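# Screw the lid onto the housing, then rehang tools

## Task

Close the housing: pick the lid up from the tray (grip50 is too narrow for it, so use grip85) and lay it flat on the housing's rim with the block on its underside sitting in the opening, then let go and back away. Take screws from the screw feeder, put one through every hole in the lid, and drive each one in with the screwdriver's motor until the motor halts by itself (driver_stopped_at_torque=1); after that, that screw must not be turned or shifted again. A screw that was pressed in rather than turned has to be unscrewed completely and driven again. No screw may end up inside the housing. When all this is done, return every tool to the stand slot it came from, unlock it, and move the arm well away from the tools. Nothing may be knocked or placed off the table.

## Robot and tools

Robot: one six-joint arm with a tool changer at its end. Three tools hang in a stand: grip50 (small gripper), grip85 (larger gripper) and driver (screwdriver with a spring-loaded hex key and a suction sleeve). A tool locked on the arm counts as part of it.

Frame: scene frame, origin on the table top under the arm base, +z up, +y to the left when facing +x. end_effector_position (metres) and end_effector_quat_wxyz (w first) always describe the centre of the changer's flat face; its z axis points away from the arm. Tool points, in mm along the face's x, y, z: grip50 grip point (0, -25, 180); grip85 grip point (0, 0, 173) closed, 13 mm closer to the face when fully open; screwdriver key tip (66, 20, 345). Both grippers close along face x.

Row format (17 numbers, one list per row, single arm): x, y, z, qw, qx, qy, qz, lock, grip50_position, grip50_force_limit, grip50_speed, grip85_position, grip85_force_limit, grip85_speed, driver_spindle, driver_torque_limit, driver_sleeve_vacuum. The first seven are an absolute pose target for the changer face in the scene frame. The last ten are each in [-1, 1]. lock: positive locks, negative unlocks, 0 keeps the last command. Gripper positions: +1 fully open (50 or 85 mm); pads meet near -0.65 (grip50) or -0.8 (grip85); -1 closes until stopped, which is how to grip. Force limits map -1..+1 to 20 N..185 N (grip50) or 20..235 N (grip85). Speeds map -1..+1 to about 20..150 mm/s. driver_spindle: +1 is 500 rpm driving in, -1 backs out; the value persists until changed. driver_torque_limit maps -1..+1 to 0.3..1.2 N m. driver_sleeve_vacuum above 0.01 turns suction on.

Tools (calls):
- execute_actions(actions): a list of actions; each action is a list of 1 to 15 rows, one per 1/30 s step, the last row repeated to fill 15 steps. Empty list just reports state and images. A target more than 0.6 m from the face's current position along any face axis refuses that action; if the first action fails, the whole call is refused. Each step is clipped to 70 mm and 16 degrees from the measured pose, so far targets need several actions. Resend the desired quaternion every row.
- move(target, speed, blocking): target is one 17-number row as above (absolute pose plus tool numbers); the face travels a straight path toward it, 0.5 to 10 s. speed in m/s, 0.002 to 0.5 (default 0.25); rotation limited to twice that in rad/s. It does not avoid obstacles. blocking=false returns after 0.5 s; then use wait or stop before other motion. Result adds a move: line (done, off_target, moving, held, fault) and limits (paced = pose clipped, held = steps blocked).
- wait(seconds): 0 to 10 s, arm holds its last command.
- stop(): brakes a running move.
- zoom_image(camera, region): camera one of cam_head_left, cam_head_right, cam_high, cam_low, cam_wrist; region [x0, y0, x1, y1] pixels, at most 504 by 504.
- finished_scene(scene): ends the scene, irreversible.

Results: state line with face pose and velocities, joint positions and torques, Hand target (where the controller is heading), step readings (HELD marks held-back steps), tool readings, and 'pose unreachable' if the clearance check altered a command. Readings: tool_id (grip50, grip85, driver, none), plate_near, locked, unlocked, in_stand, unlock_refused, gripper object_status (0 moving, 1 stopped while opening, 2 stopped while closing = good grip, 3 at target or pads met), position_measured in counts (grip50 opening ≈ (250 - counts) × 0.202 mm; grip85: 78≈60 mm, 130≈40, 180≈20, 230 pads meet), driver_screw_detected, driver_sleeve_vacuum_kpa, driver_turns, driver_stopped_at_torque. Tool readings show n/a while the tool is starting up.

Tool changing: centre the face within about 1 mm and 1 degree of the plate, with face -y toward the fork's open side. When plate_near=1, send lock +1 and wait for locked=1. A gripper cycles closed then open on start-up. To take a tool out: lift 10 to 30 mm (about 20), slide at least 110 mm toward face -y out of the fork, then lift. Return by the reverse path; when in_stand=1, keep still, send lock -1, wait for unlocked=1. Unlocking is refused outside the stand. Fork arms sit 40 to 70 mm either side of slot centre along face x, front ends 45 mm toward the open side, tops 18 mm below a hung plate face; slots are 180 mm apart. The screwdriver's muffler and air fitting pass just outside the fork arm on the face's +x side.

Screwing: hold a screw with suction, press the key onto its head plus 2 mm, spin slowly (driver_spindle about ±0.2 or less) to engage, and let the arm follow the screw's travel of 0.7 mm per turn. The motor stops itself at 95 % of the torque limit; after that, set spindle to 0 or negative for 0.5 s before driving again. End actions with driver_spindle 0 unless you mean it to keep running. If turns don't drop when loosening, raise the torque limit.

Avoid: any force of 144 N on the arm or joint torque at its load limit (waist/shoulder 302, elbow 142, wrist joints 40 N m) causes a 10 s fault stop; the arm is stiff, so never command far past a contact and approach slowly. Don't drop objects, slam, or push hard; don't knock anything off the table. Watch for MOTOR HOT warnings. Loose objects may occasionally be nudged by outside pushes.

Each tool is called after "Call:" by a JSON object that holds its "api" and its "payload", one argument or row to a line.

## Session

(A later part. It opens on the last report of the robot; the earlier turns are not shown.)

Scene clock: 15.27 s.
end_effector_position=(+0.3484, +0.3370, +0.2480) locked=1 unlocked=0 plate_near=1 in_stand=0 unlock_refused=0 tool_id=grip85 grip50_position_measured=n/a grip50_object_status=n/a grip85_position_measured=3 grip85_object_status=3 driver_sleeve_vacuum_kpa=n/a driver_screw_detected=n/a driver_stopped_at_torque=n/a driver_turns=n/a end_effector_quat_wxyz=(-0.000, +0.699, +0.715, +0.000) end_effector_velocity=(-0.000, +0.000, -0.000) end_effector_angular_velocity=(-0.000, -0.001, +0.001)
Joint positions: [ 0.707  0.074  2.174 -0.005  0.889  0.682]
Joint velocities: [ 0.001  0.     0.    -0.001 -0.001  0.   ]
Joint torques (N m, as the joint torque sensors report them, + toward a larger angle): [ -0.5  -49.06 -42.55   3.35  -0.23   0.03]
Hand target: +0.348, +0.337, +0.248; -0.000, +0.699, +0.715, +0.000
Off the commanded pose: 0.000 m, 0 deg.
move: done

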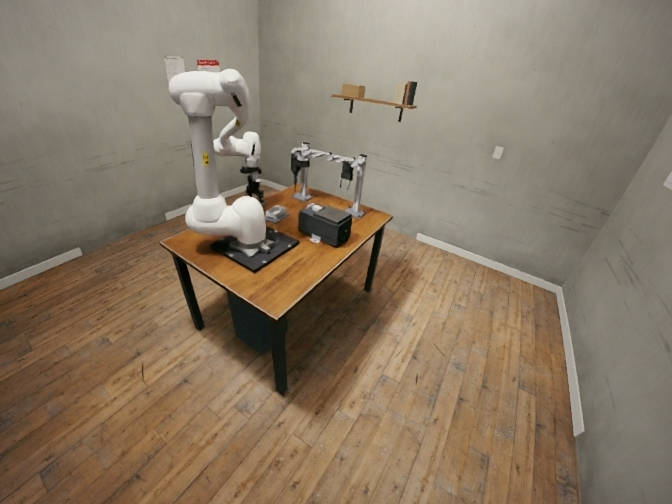

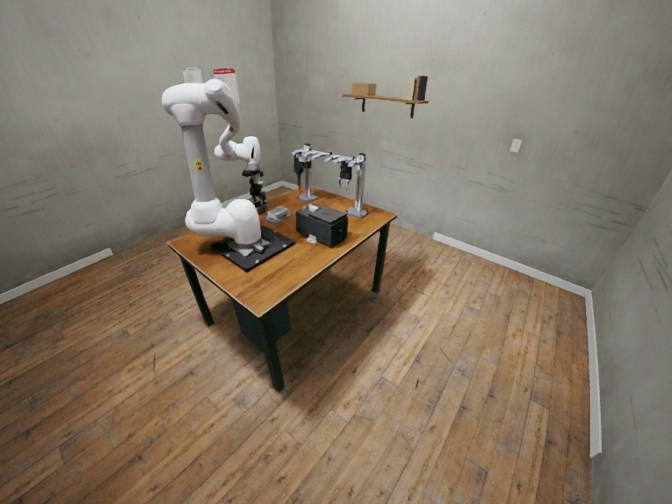

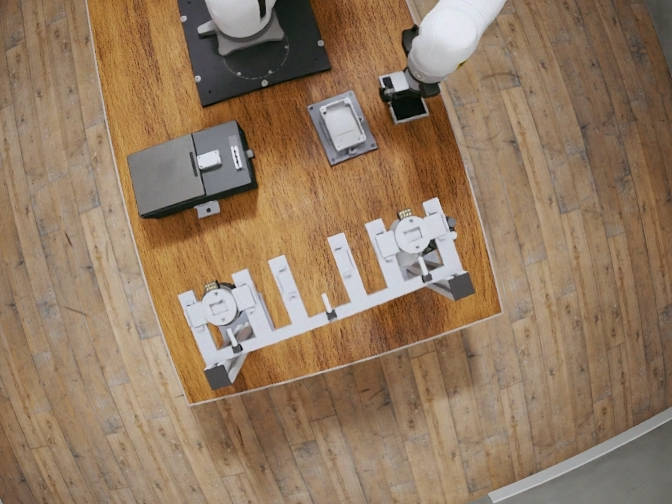

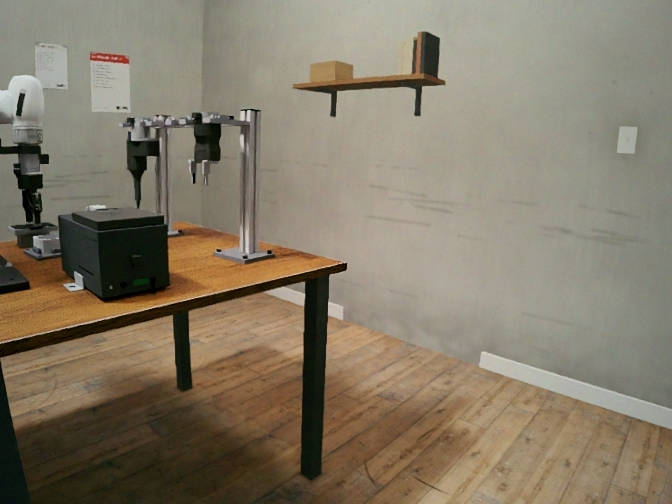

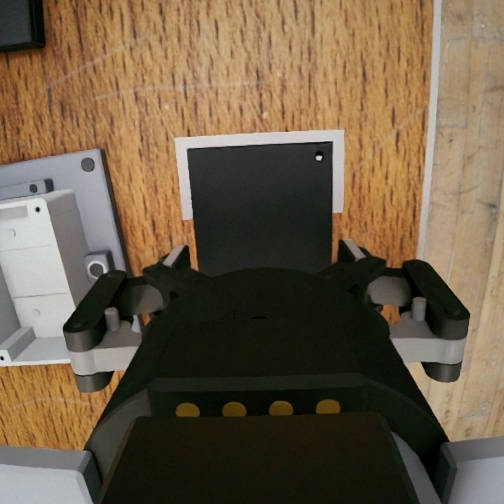

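Call:
{"api": "move", "payload": {
  "target": [0.3454,0.3369,0.2415,0,0.69904,0.71508,0,0,1,0,0,1,0,1,0,0,0],
  "speed": 0.02
}}

Call:
{"api": "zoom_image", "payload": {
  "camera": "cam_low",
  "region": [0,195,70,255]
}}

Call:
{"api": "zoom_image", "payload": {
  "camera": "cam_wrist",
  "region": [150,110,380,290]
}}

Scene clock: 16.30 s.
end_effector_position=(+0.3454, +0.3369, +0.2415) locked=1 unlocked=0 plate_near=1 in_stand=0 unlock_refused=0 tool_id=grip85 grip50_position_measured=n/a grip50_object_status=n/a grip85_position_measured=3 grip85_object_status=3 driver_sleeve_vacuum_kpa=n/a driver_screw_detected=n/a driver_stopped_at_torque=n/a driver_turns=n/a end_effector_quat_wxyz=(-0.000, +0.699, +0.715, +0.000) end_effector_velocity=(+0.000, -0.000, -0.000) end_effector_angular_velocity=(+0.000, -0.001, +0.001)
Joint positions: [ 0.711  0.078  2.184 -0.005  0.874  0.686]
Joint velocities: [ 0.     0.     0.    -0.001 -0.001 -0.   ]
Joint torques (N m, as the joint torque sensors report them, + toward a larger angle): [ -0.68 -50.5  -42.04   3.38  -0.09  -0.03]
Hand target: +0.345, +0.337, +0.241; -0.000, +0.699, +0.715, +0.000
Off the commanded pose: 0.000 m, 0 deg.
move: done

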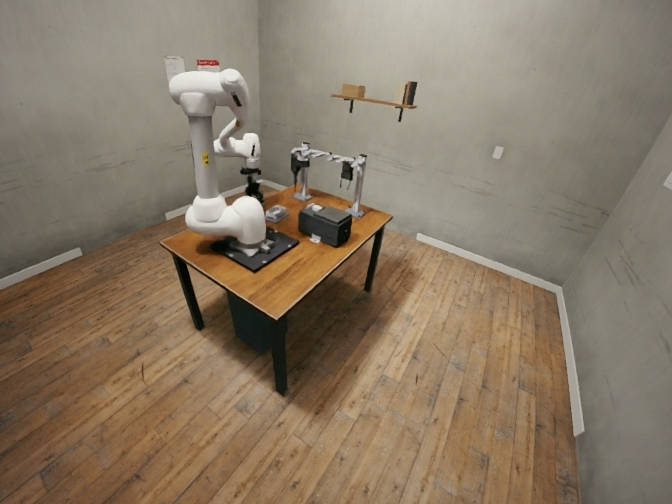

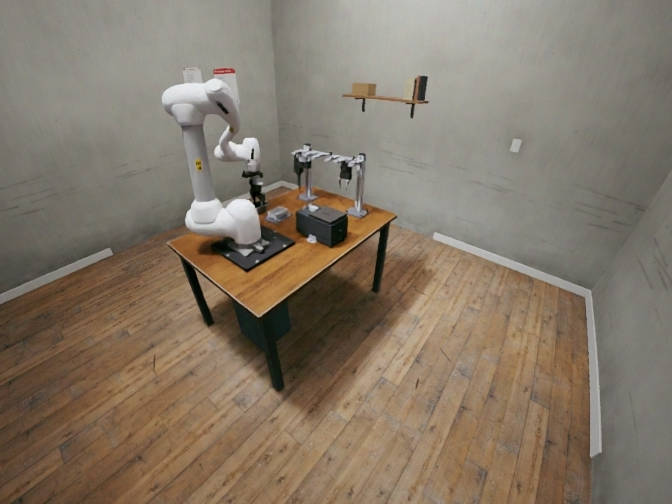

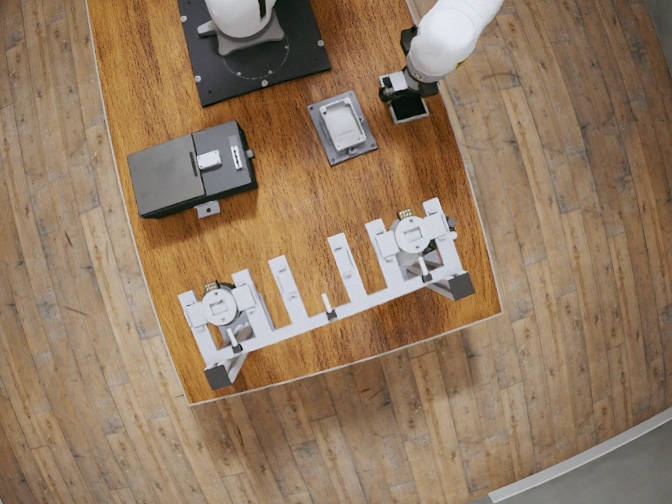

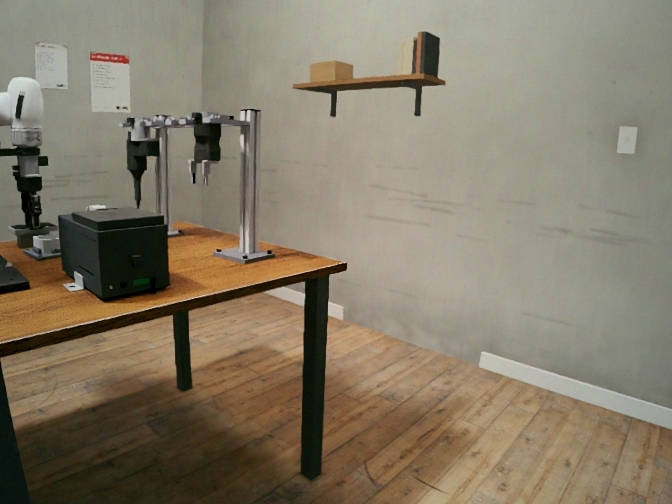

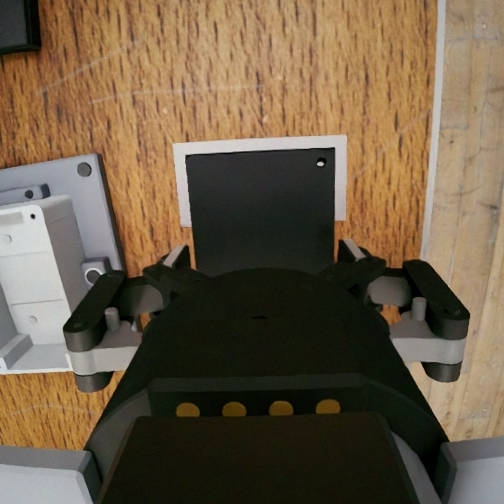

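Region (0, 195, 70, 255) of cam_low's 672x504 image, scaled by 7.200, with more detail than that image has; it fills the top 432 rows of this view, and the rest is white.

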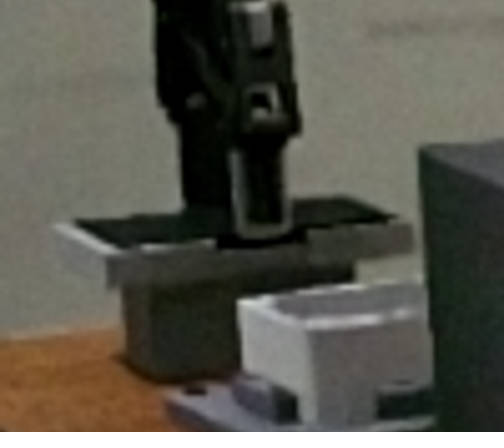

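Region (150, 110, 380, 290) of cam_wrist's 504x504 image, scaled by 2.191, with more detail than that image has; it fills the top 394 rows of this view, and the rest is white.

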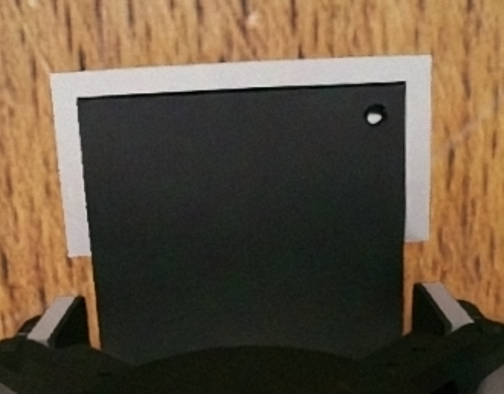

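Call:
{"api": "move", "payload": {
  "target": [0.3454,0.3369,0.2385,0,0.69904,0.71508,0,0,1,0,0,1,0,1,0,0,0],
  "speed": 0.015
}}

Call:
{"api": "execute_actions", "payload": {
  "actions": [
    [[0.3454,0.3369,0.2385,0,0.69904,0.71508,0,0,1,0,0,-1,-0.4,-0.6,0,0,0]]
  ]
}}

Call:
{"api": "zoom_image", "payload": {
  "camera": "cam_low",
  "region": [0,195,70,255]
}}

Scene clock: 17.27 s.
end_effector_position=(+0.3454, +0.3369, +0.2385) locked=1 unlocked=0 plate_near=1 in_stand=0 unlock_refused=0 tool_id=grip85 grip50_position_measured=n/a grip50_object_status=n/a grip85_position_measured=3 grip85_object_status=3 driver_sleeve_vacuum_kpa=n/a driver_screw_detected=n/a driver_stopped_at_torque=n/a driver_turns=n/a end_effector_quat_wxyz=(-0.000, +0.699, +0.715, +0.000) end_effector_velocity=(+0.000, -0.000, -0.000) end_effector_angular_velocity=(-0.000, +0.000, -0.001)
Joint positions: [ 0.711  0.082  2.186 -0.005  0.868  0.686]
Joint velocities: [-0.     0.001  0.     0.    -0.001  0.   ]
Joint torques (N m, as the joint torque sensors report them, + toward a larger angle): [ -2.37 -49.89 -42.28   3.25  -0.16   0.09]
Hand target: +0.345, +0.337, +0.238; -0.000, +0.699, +0.715, +0.000
Off the commanded pose: 0.000 m, 0 deg.
move: done

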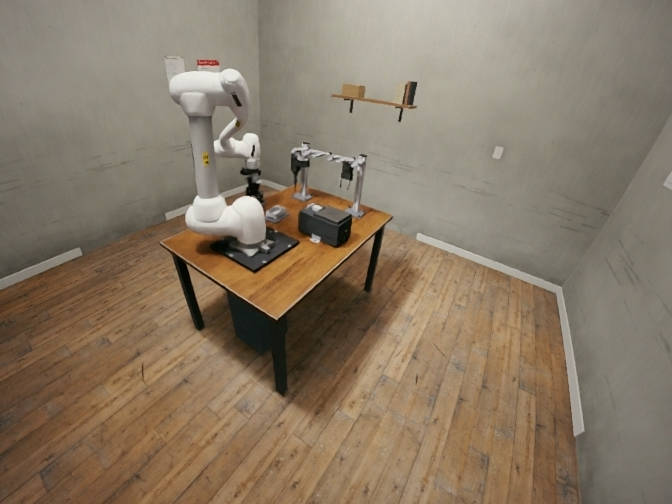

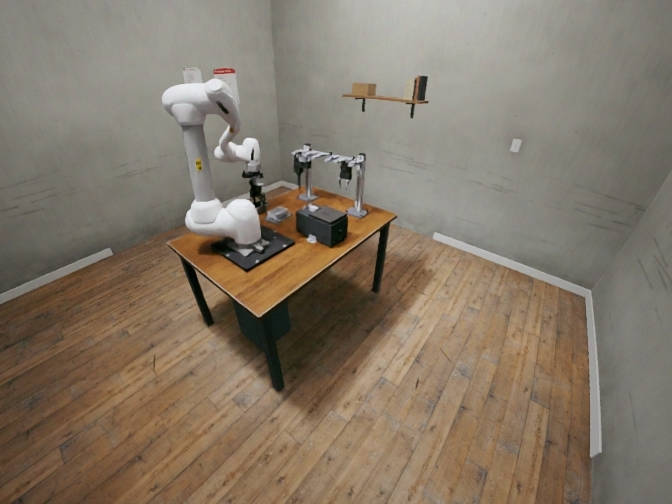

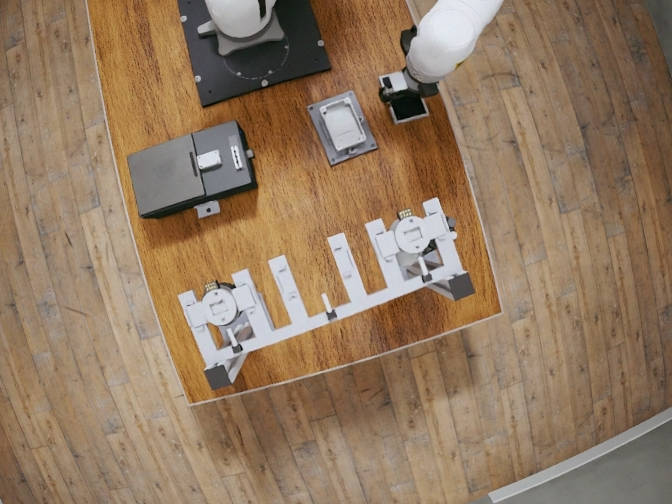

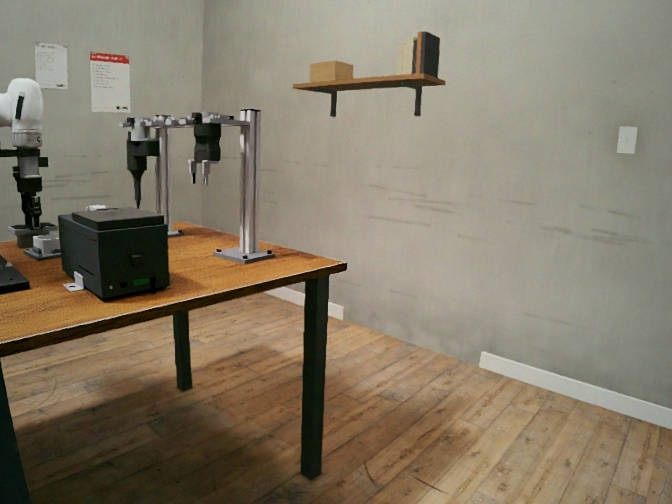

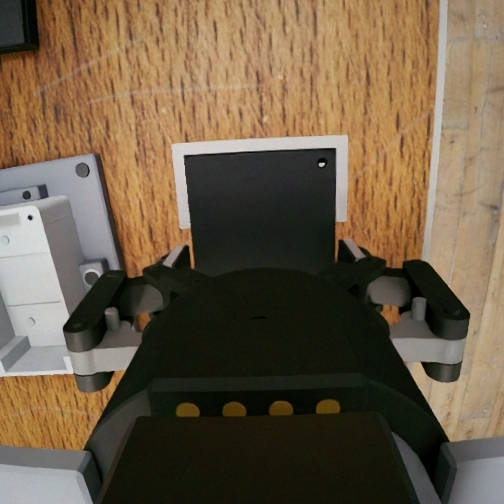

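Scene clock: 17.77 s.
end_effector_position=(+0.3454, +0.3369, +0.2385) locked=1 unlocked=0 plate_near=1 in_stand=0 unlock_refused=0 tool_id=grip85 grip50_position_measured=n/a grip50_object_status=n/a grip85_position_measured=24 grip85_object_status=2 driver_sleeve_vacuum_kpa=n/a driver_screw_detected=n/a driver_stopped_at_torque=n/a driver_turns=n/a end_effector_quat_wxyz=(+0.000, +0.699, +0.715, -0.000) end_effector_velocity=(-0.000, +0.000, -0.000) end_effector_angular_velocity=(-0.000, +0.000, +0.000)
Joint positions: [ 0.711  0.082  2.186 -0.005  0.868  0.686]
Joint velocities: [ 0.001  0.    -0.    -0.     0.     0.001]
Joint torques (N m, as the joint torque sensors report them, + toward a larger angle): [ -1.81 -22.49 -23.43   3.13  -4.53   0.16]
Hand target: +0.345, +0.337, +0.238; +0.000, +0.699, +0.715, -0.000
Off the commanded pose: 0.000 m, 0 deg.
Step readings (end_effector_position):
0: (+0.3454, +0.3369, +0.2385)
1: (+0.3454, +0.3369, +0.2385)
2: (+0.3454, +0.3369, +0.2385)
4: (+0.3454, +0.3369, +0.2385)
8: (+0.3454, +0.3369, +0.2385)
15: end_effector_position above

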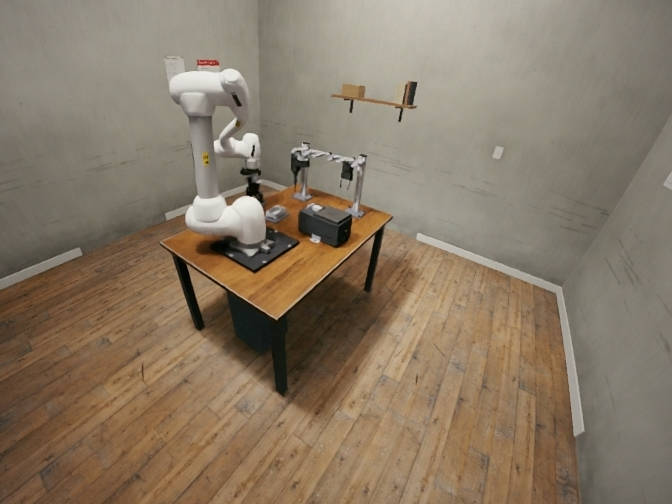

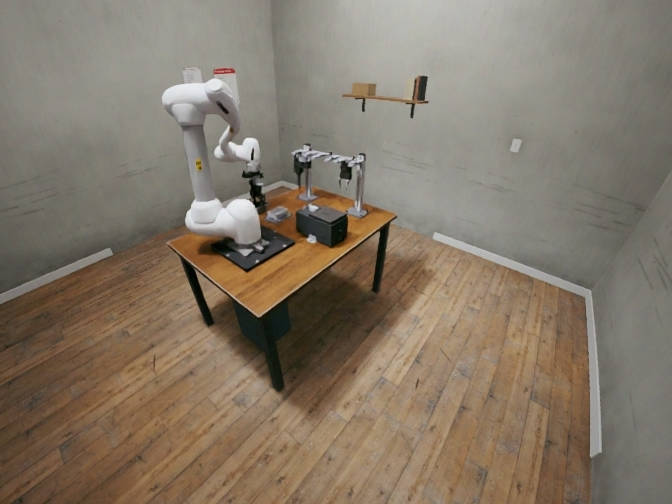

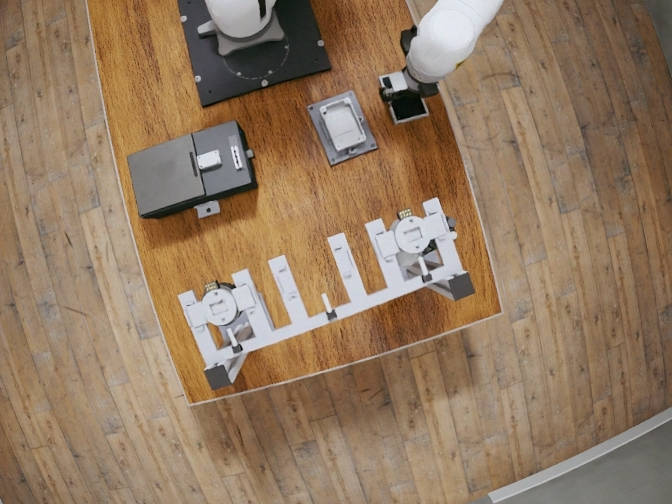

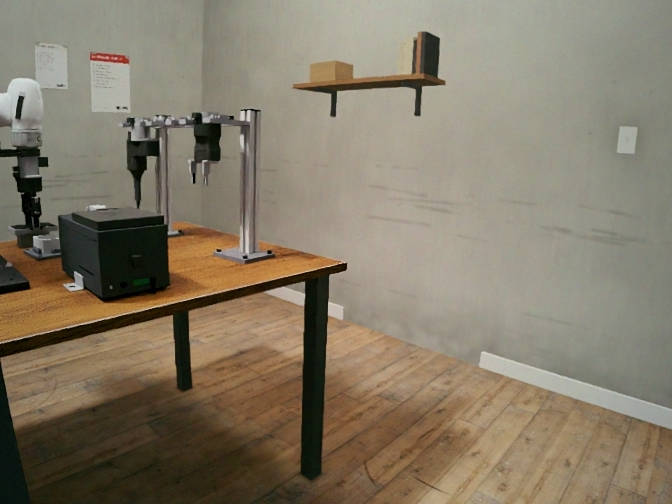

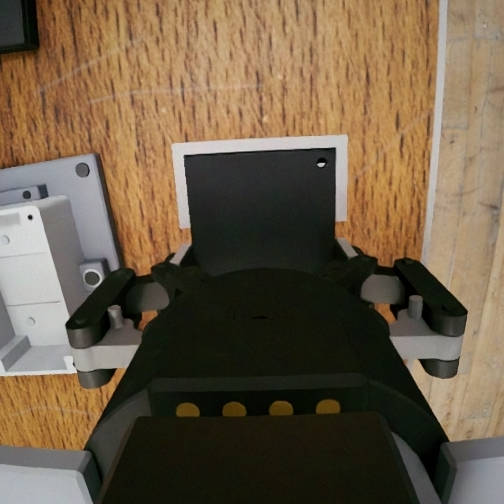

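Region (0, 195, 70, 255) of cam_low's 672x504 image, scaled by 7.200, with more detail than that image has; it fills the top 432 rows of this view, and the rest is white.

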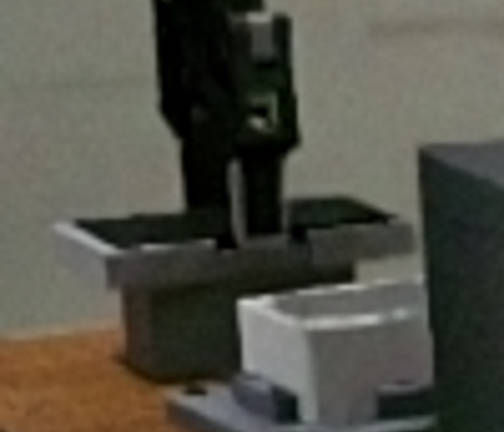

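Call:
{"api": "move", "payload": {
  "target": [0.3454,0.3369,0.28,0,0.69904,0.71508,0,0,1,0,0,-1,-0.4,-0.6,0,0,0],
  "speed": 0.08
}}

Call:
{"api": "zoom_image", "payload": {
  "camera": "cam_low",
  "region": [0,195,70,255]
}}

Scene clock: 18.73 s.
end_effector_position=(+0.3453, +0.3368, +0.2800) locked=1 unlocked=0 plate_near=1 in_stand=0 unlock_refused=0 tool_id=grip85 grip50_position_measured=n/a grip50_object_status=n/a grip85_position_measured=25 grip85_object_status=2 driver_sleeve_vacuum_kpa=n/a driver_screw_detected=n/a driver_stopped_at_torque=n/a driver_turns=n/a end_effector_quat_wxyz=(+0.000, +0.699, +0.715, -0.000) end_effector_velocity=(+0.000, +0.000, +0.000) end_effector_angular_velocity=(-0.000, -0.001, +0.001)
Joint positions: [ 0.711  0.033  2.146 -0.005  0.957  0.685]
Joint velocities: [ 0.    -0.    -0.001 -0.001  0.    -0.001]
Joint torques (N m, as the joint torque sensors report them, + toward a larger angle): [ -1.23 -47.86 -45.98   3.6   -0.62  -0.12]
Hand target: +0.345, +0.337, +0.280; +0.000, +0.699, +0.715, -0.000
Off the commanded pose: 0.000 m, 0 deg.
move: done

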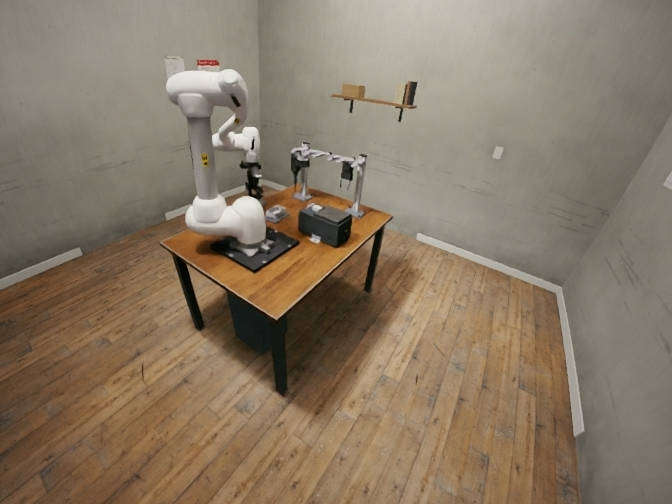

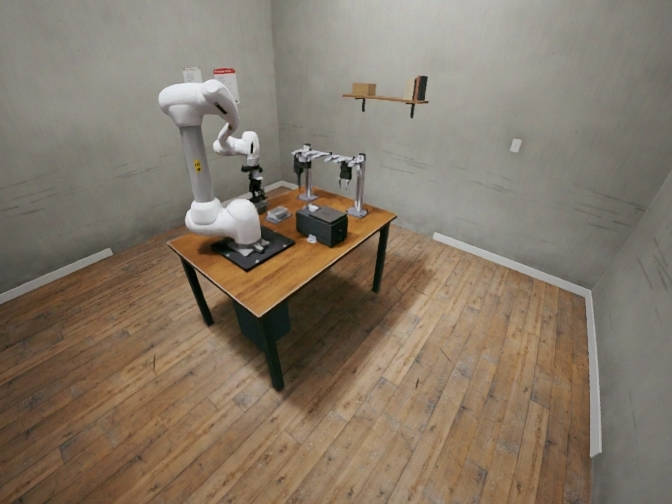

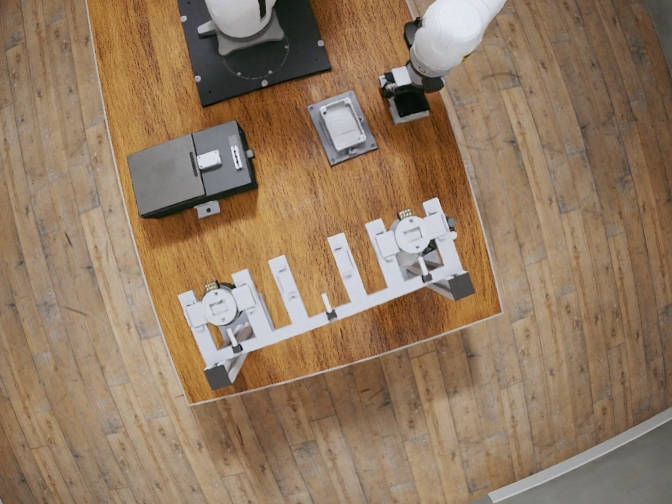

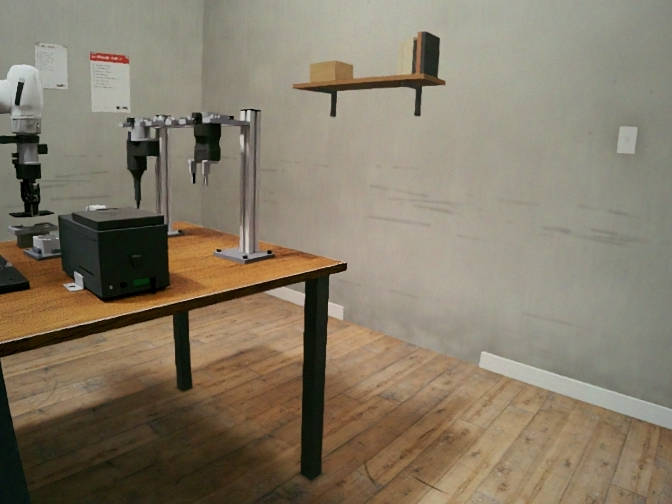

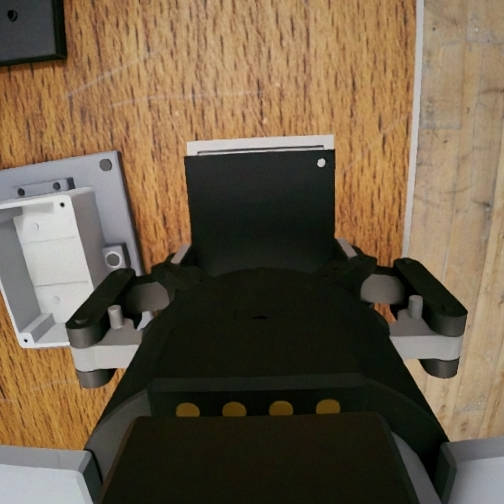

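Region (0, 195, 70, 255) of cam_low's 672x504 image, scaled by 7.200, with more detail than that image has; it fills the top 432 rows of this view, and the rest is white.

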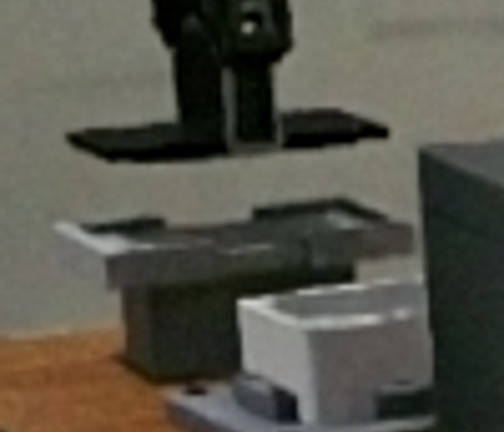

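Call:
{"api": "move", "payload": {
  "target": [0.376,0.1658,0.27,0,0.6743,0.73846,0,0,1,0,0,-1,-0.4,-0.6,0,0,0],
  "speed": 0.2
}}

Call:
{"api": "move", "payload": {
  "target": [0.376,0.1658,0.25,0,0.6743,0.73846,0,0,1,0,0,-1,-0.4,-0.6,0,0,0],
  "speed": 0.05
}}

Call:
{"api": "zoom_image", "payload": {
  "camera": "cam_wrist",
  "region": [160,110,360,270]
}}

Scene clock: 20.17 s.
end_effector_position=(+0.3762, +0.1657, +0.2700) locked=1 unlocked=0 plate_near=1 in_stand=0 unlock_refused=0 tool_id=grip85 grip50_position_measured=n/a grip50_object_status=n/a grip85_position_measured=25 grip85_object_status=2 driver_sleeve_vacuum_kpa=n/a driver_screw_detected=n/a driver_stopped_at_torque=n/a driver_turns=n/a end_effector_quat_wxyz=(+0.000, +0.674, +0.738, -0.000) end_effector_velocity=(+0.000, -0.001, -0.000) end_effector_angular_velocity=(+0.000, -0.000, -0.001)
Joint positions: [ 0.339 -0.074  2.272 -0.003  0.938  0.244]
Joint velocities: [-0.002  0.     0.     0.    -0.    -0.001]
Joint torques (N m, as the joint torque sensors report them, + toward a larger angle): [ -0.34 -34.08 -45.21   3.56  -0.21   0.03]
Hand target: +0.376, +0.166, +0.270; +0.000, +0.674, +0.738, -0.000
Off the commanded pose: 0.000 m, 0 deg.
move: done

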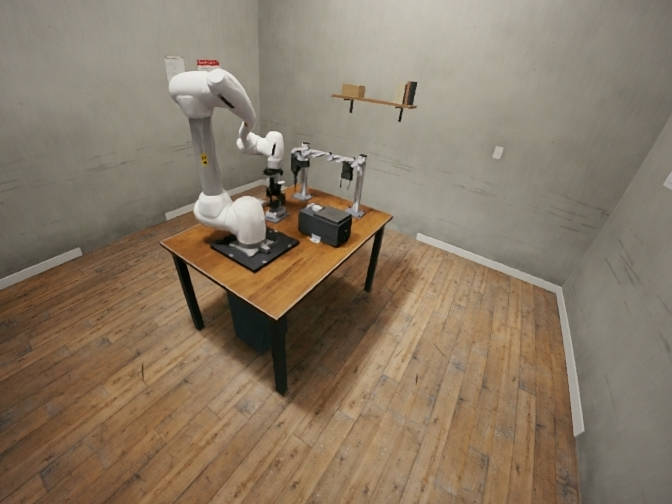

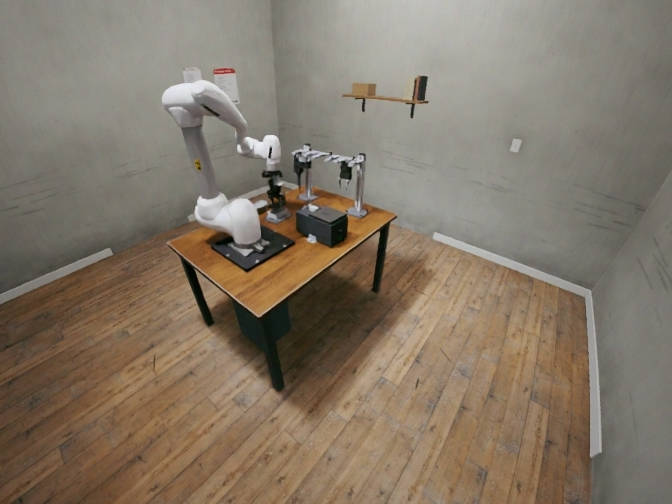

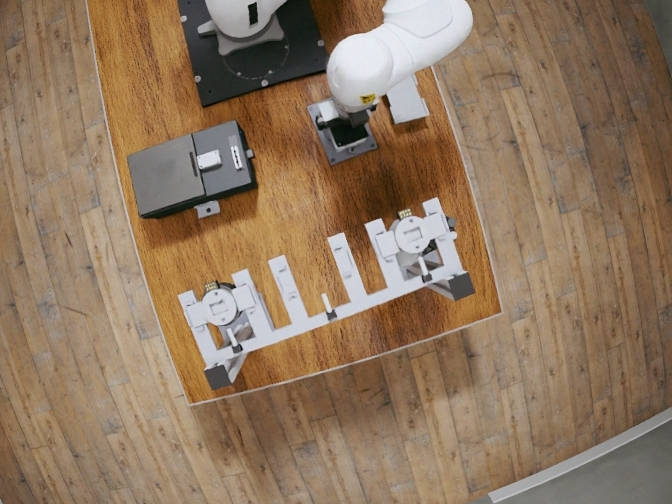

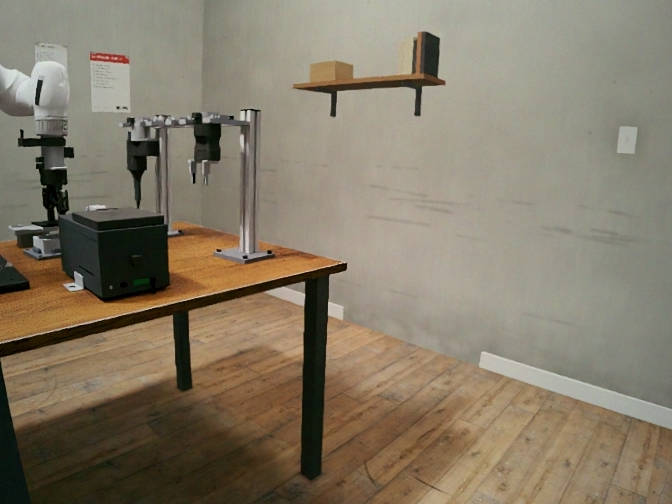

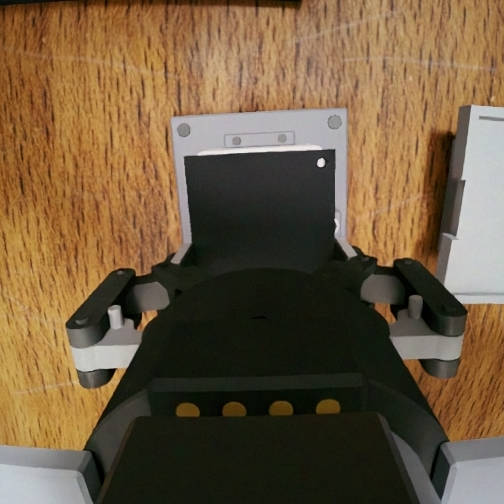

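Scene clock: 20.90 s.
end_effector_position=(+0.3760, +0.1658, +0.2500) locked=1 unlocked=0 plate_near=1 in_stand=0 unlock_refused=0 tool_id=grip85 grip50_position_measured=n/a grip50_object_status=n/a grip85_position_measured=25 grip85_object_status=2 driver_sleeve_vacuum_kpa=n/a driver_screw_detected=n/a driver_stopped_at_torque=n/a driver_turns=n/a end_effector_quat_wxyz=(+0.000, +0.674, +0.738, +0.000) end_effector_velocity=(-0.000, -0.000, -0.001) end_effector_angular_velocity=(-0.001, -0.000, +0.000)
Joint positions: [ 0.339 -0.048  2.293 -0.002  0.891  0.244]
Joint velocities: [-0.     0.001  0.001 -0.001 -0.001  0.   ]
Joint torques (N m, as the joint torque sensors report them, + toward a larger angle): [ -0.9  -37.5  -42.93   3.52  -0.53  -0.09]
Hand target: +0.376, +0.166, +0.250; -0.000, +0.674, +0.738, +0.000
Off the commanded pose: 0.000 m, 0 deg.
move: done

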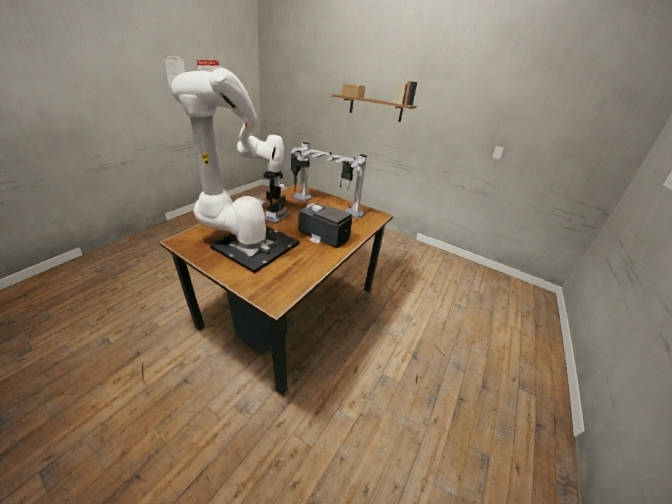

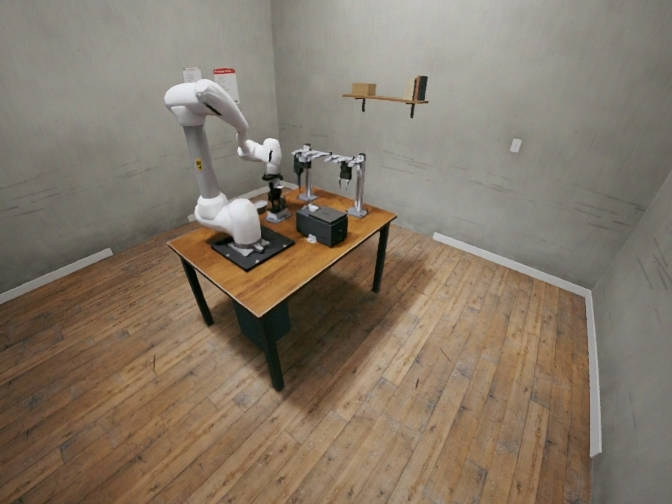

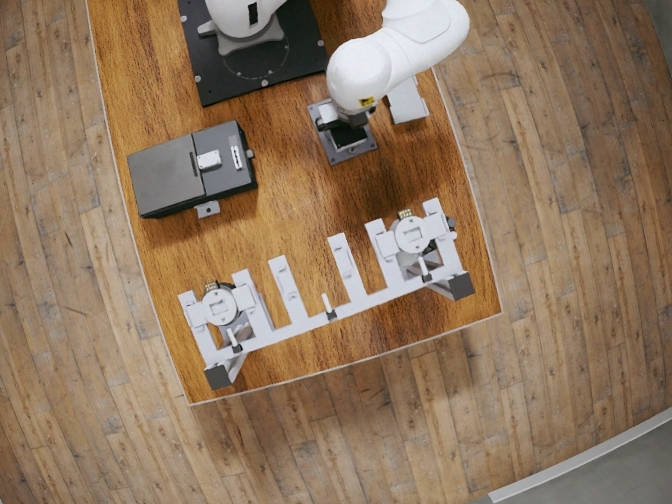

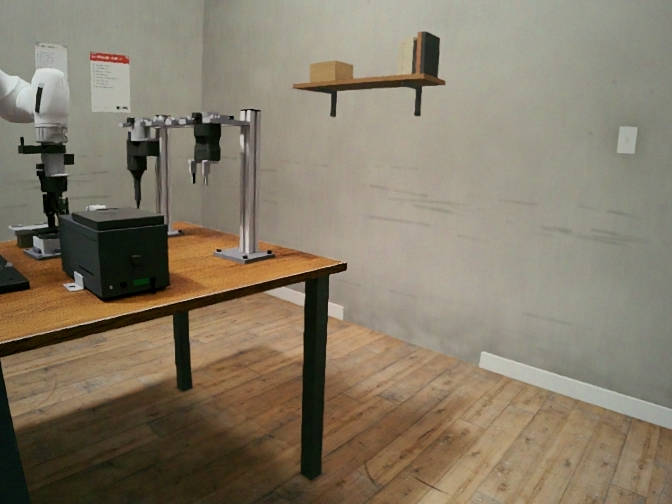

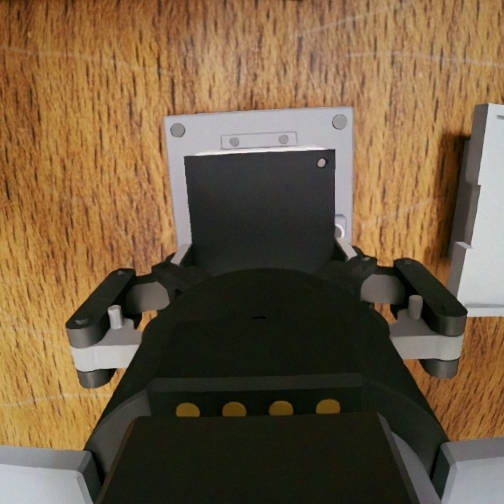

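Region (160, 110, 360, 270) of cam_wrist's 504x504 image, scaled by 2.520, with more detail than that image has; it fills the top 403 rows of this view, and the rest is white.

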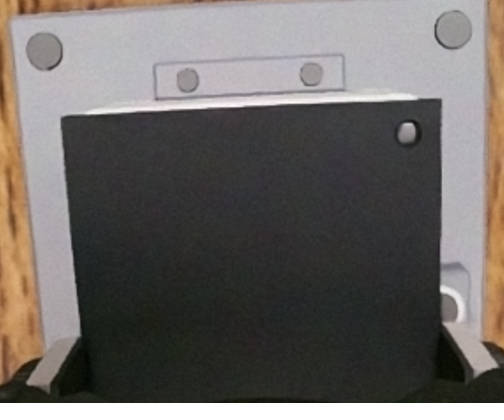

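Call:
{"api": "zoom_image", "payload": {
  "camera": "cam_wrist",
  "region": [290,135,345,175]
}}

Call:
{"api": "zoom_image", "payload": {
  "camera": "cam_wrist",
  "region": [175,140,230,180]
}}

Region (290, 135, 345, 175) of cam_wrist's 504x504 image, scaled by 9.164, with more detail than that image has; it fills the top 367 rows of this view, and the rest is white.

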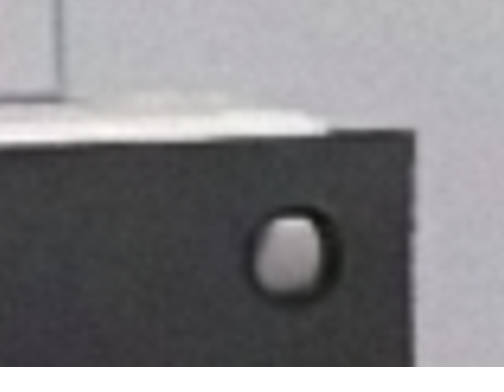

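Region (175, 140, 230, 180) of cam_wrist's 504x504 image, scaled by 9.164, with more detail than that image has; it fills the top 367 rows of this view, and the rest is white.

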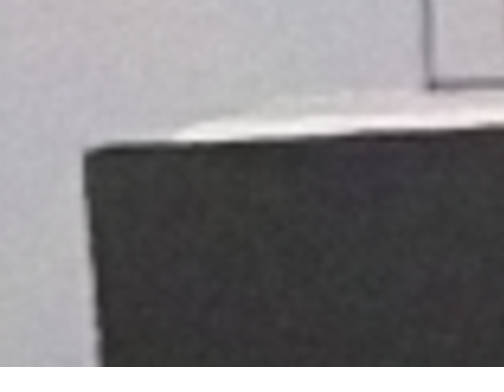

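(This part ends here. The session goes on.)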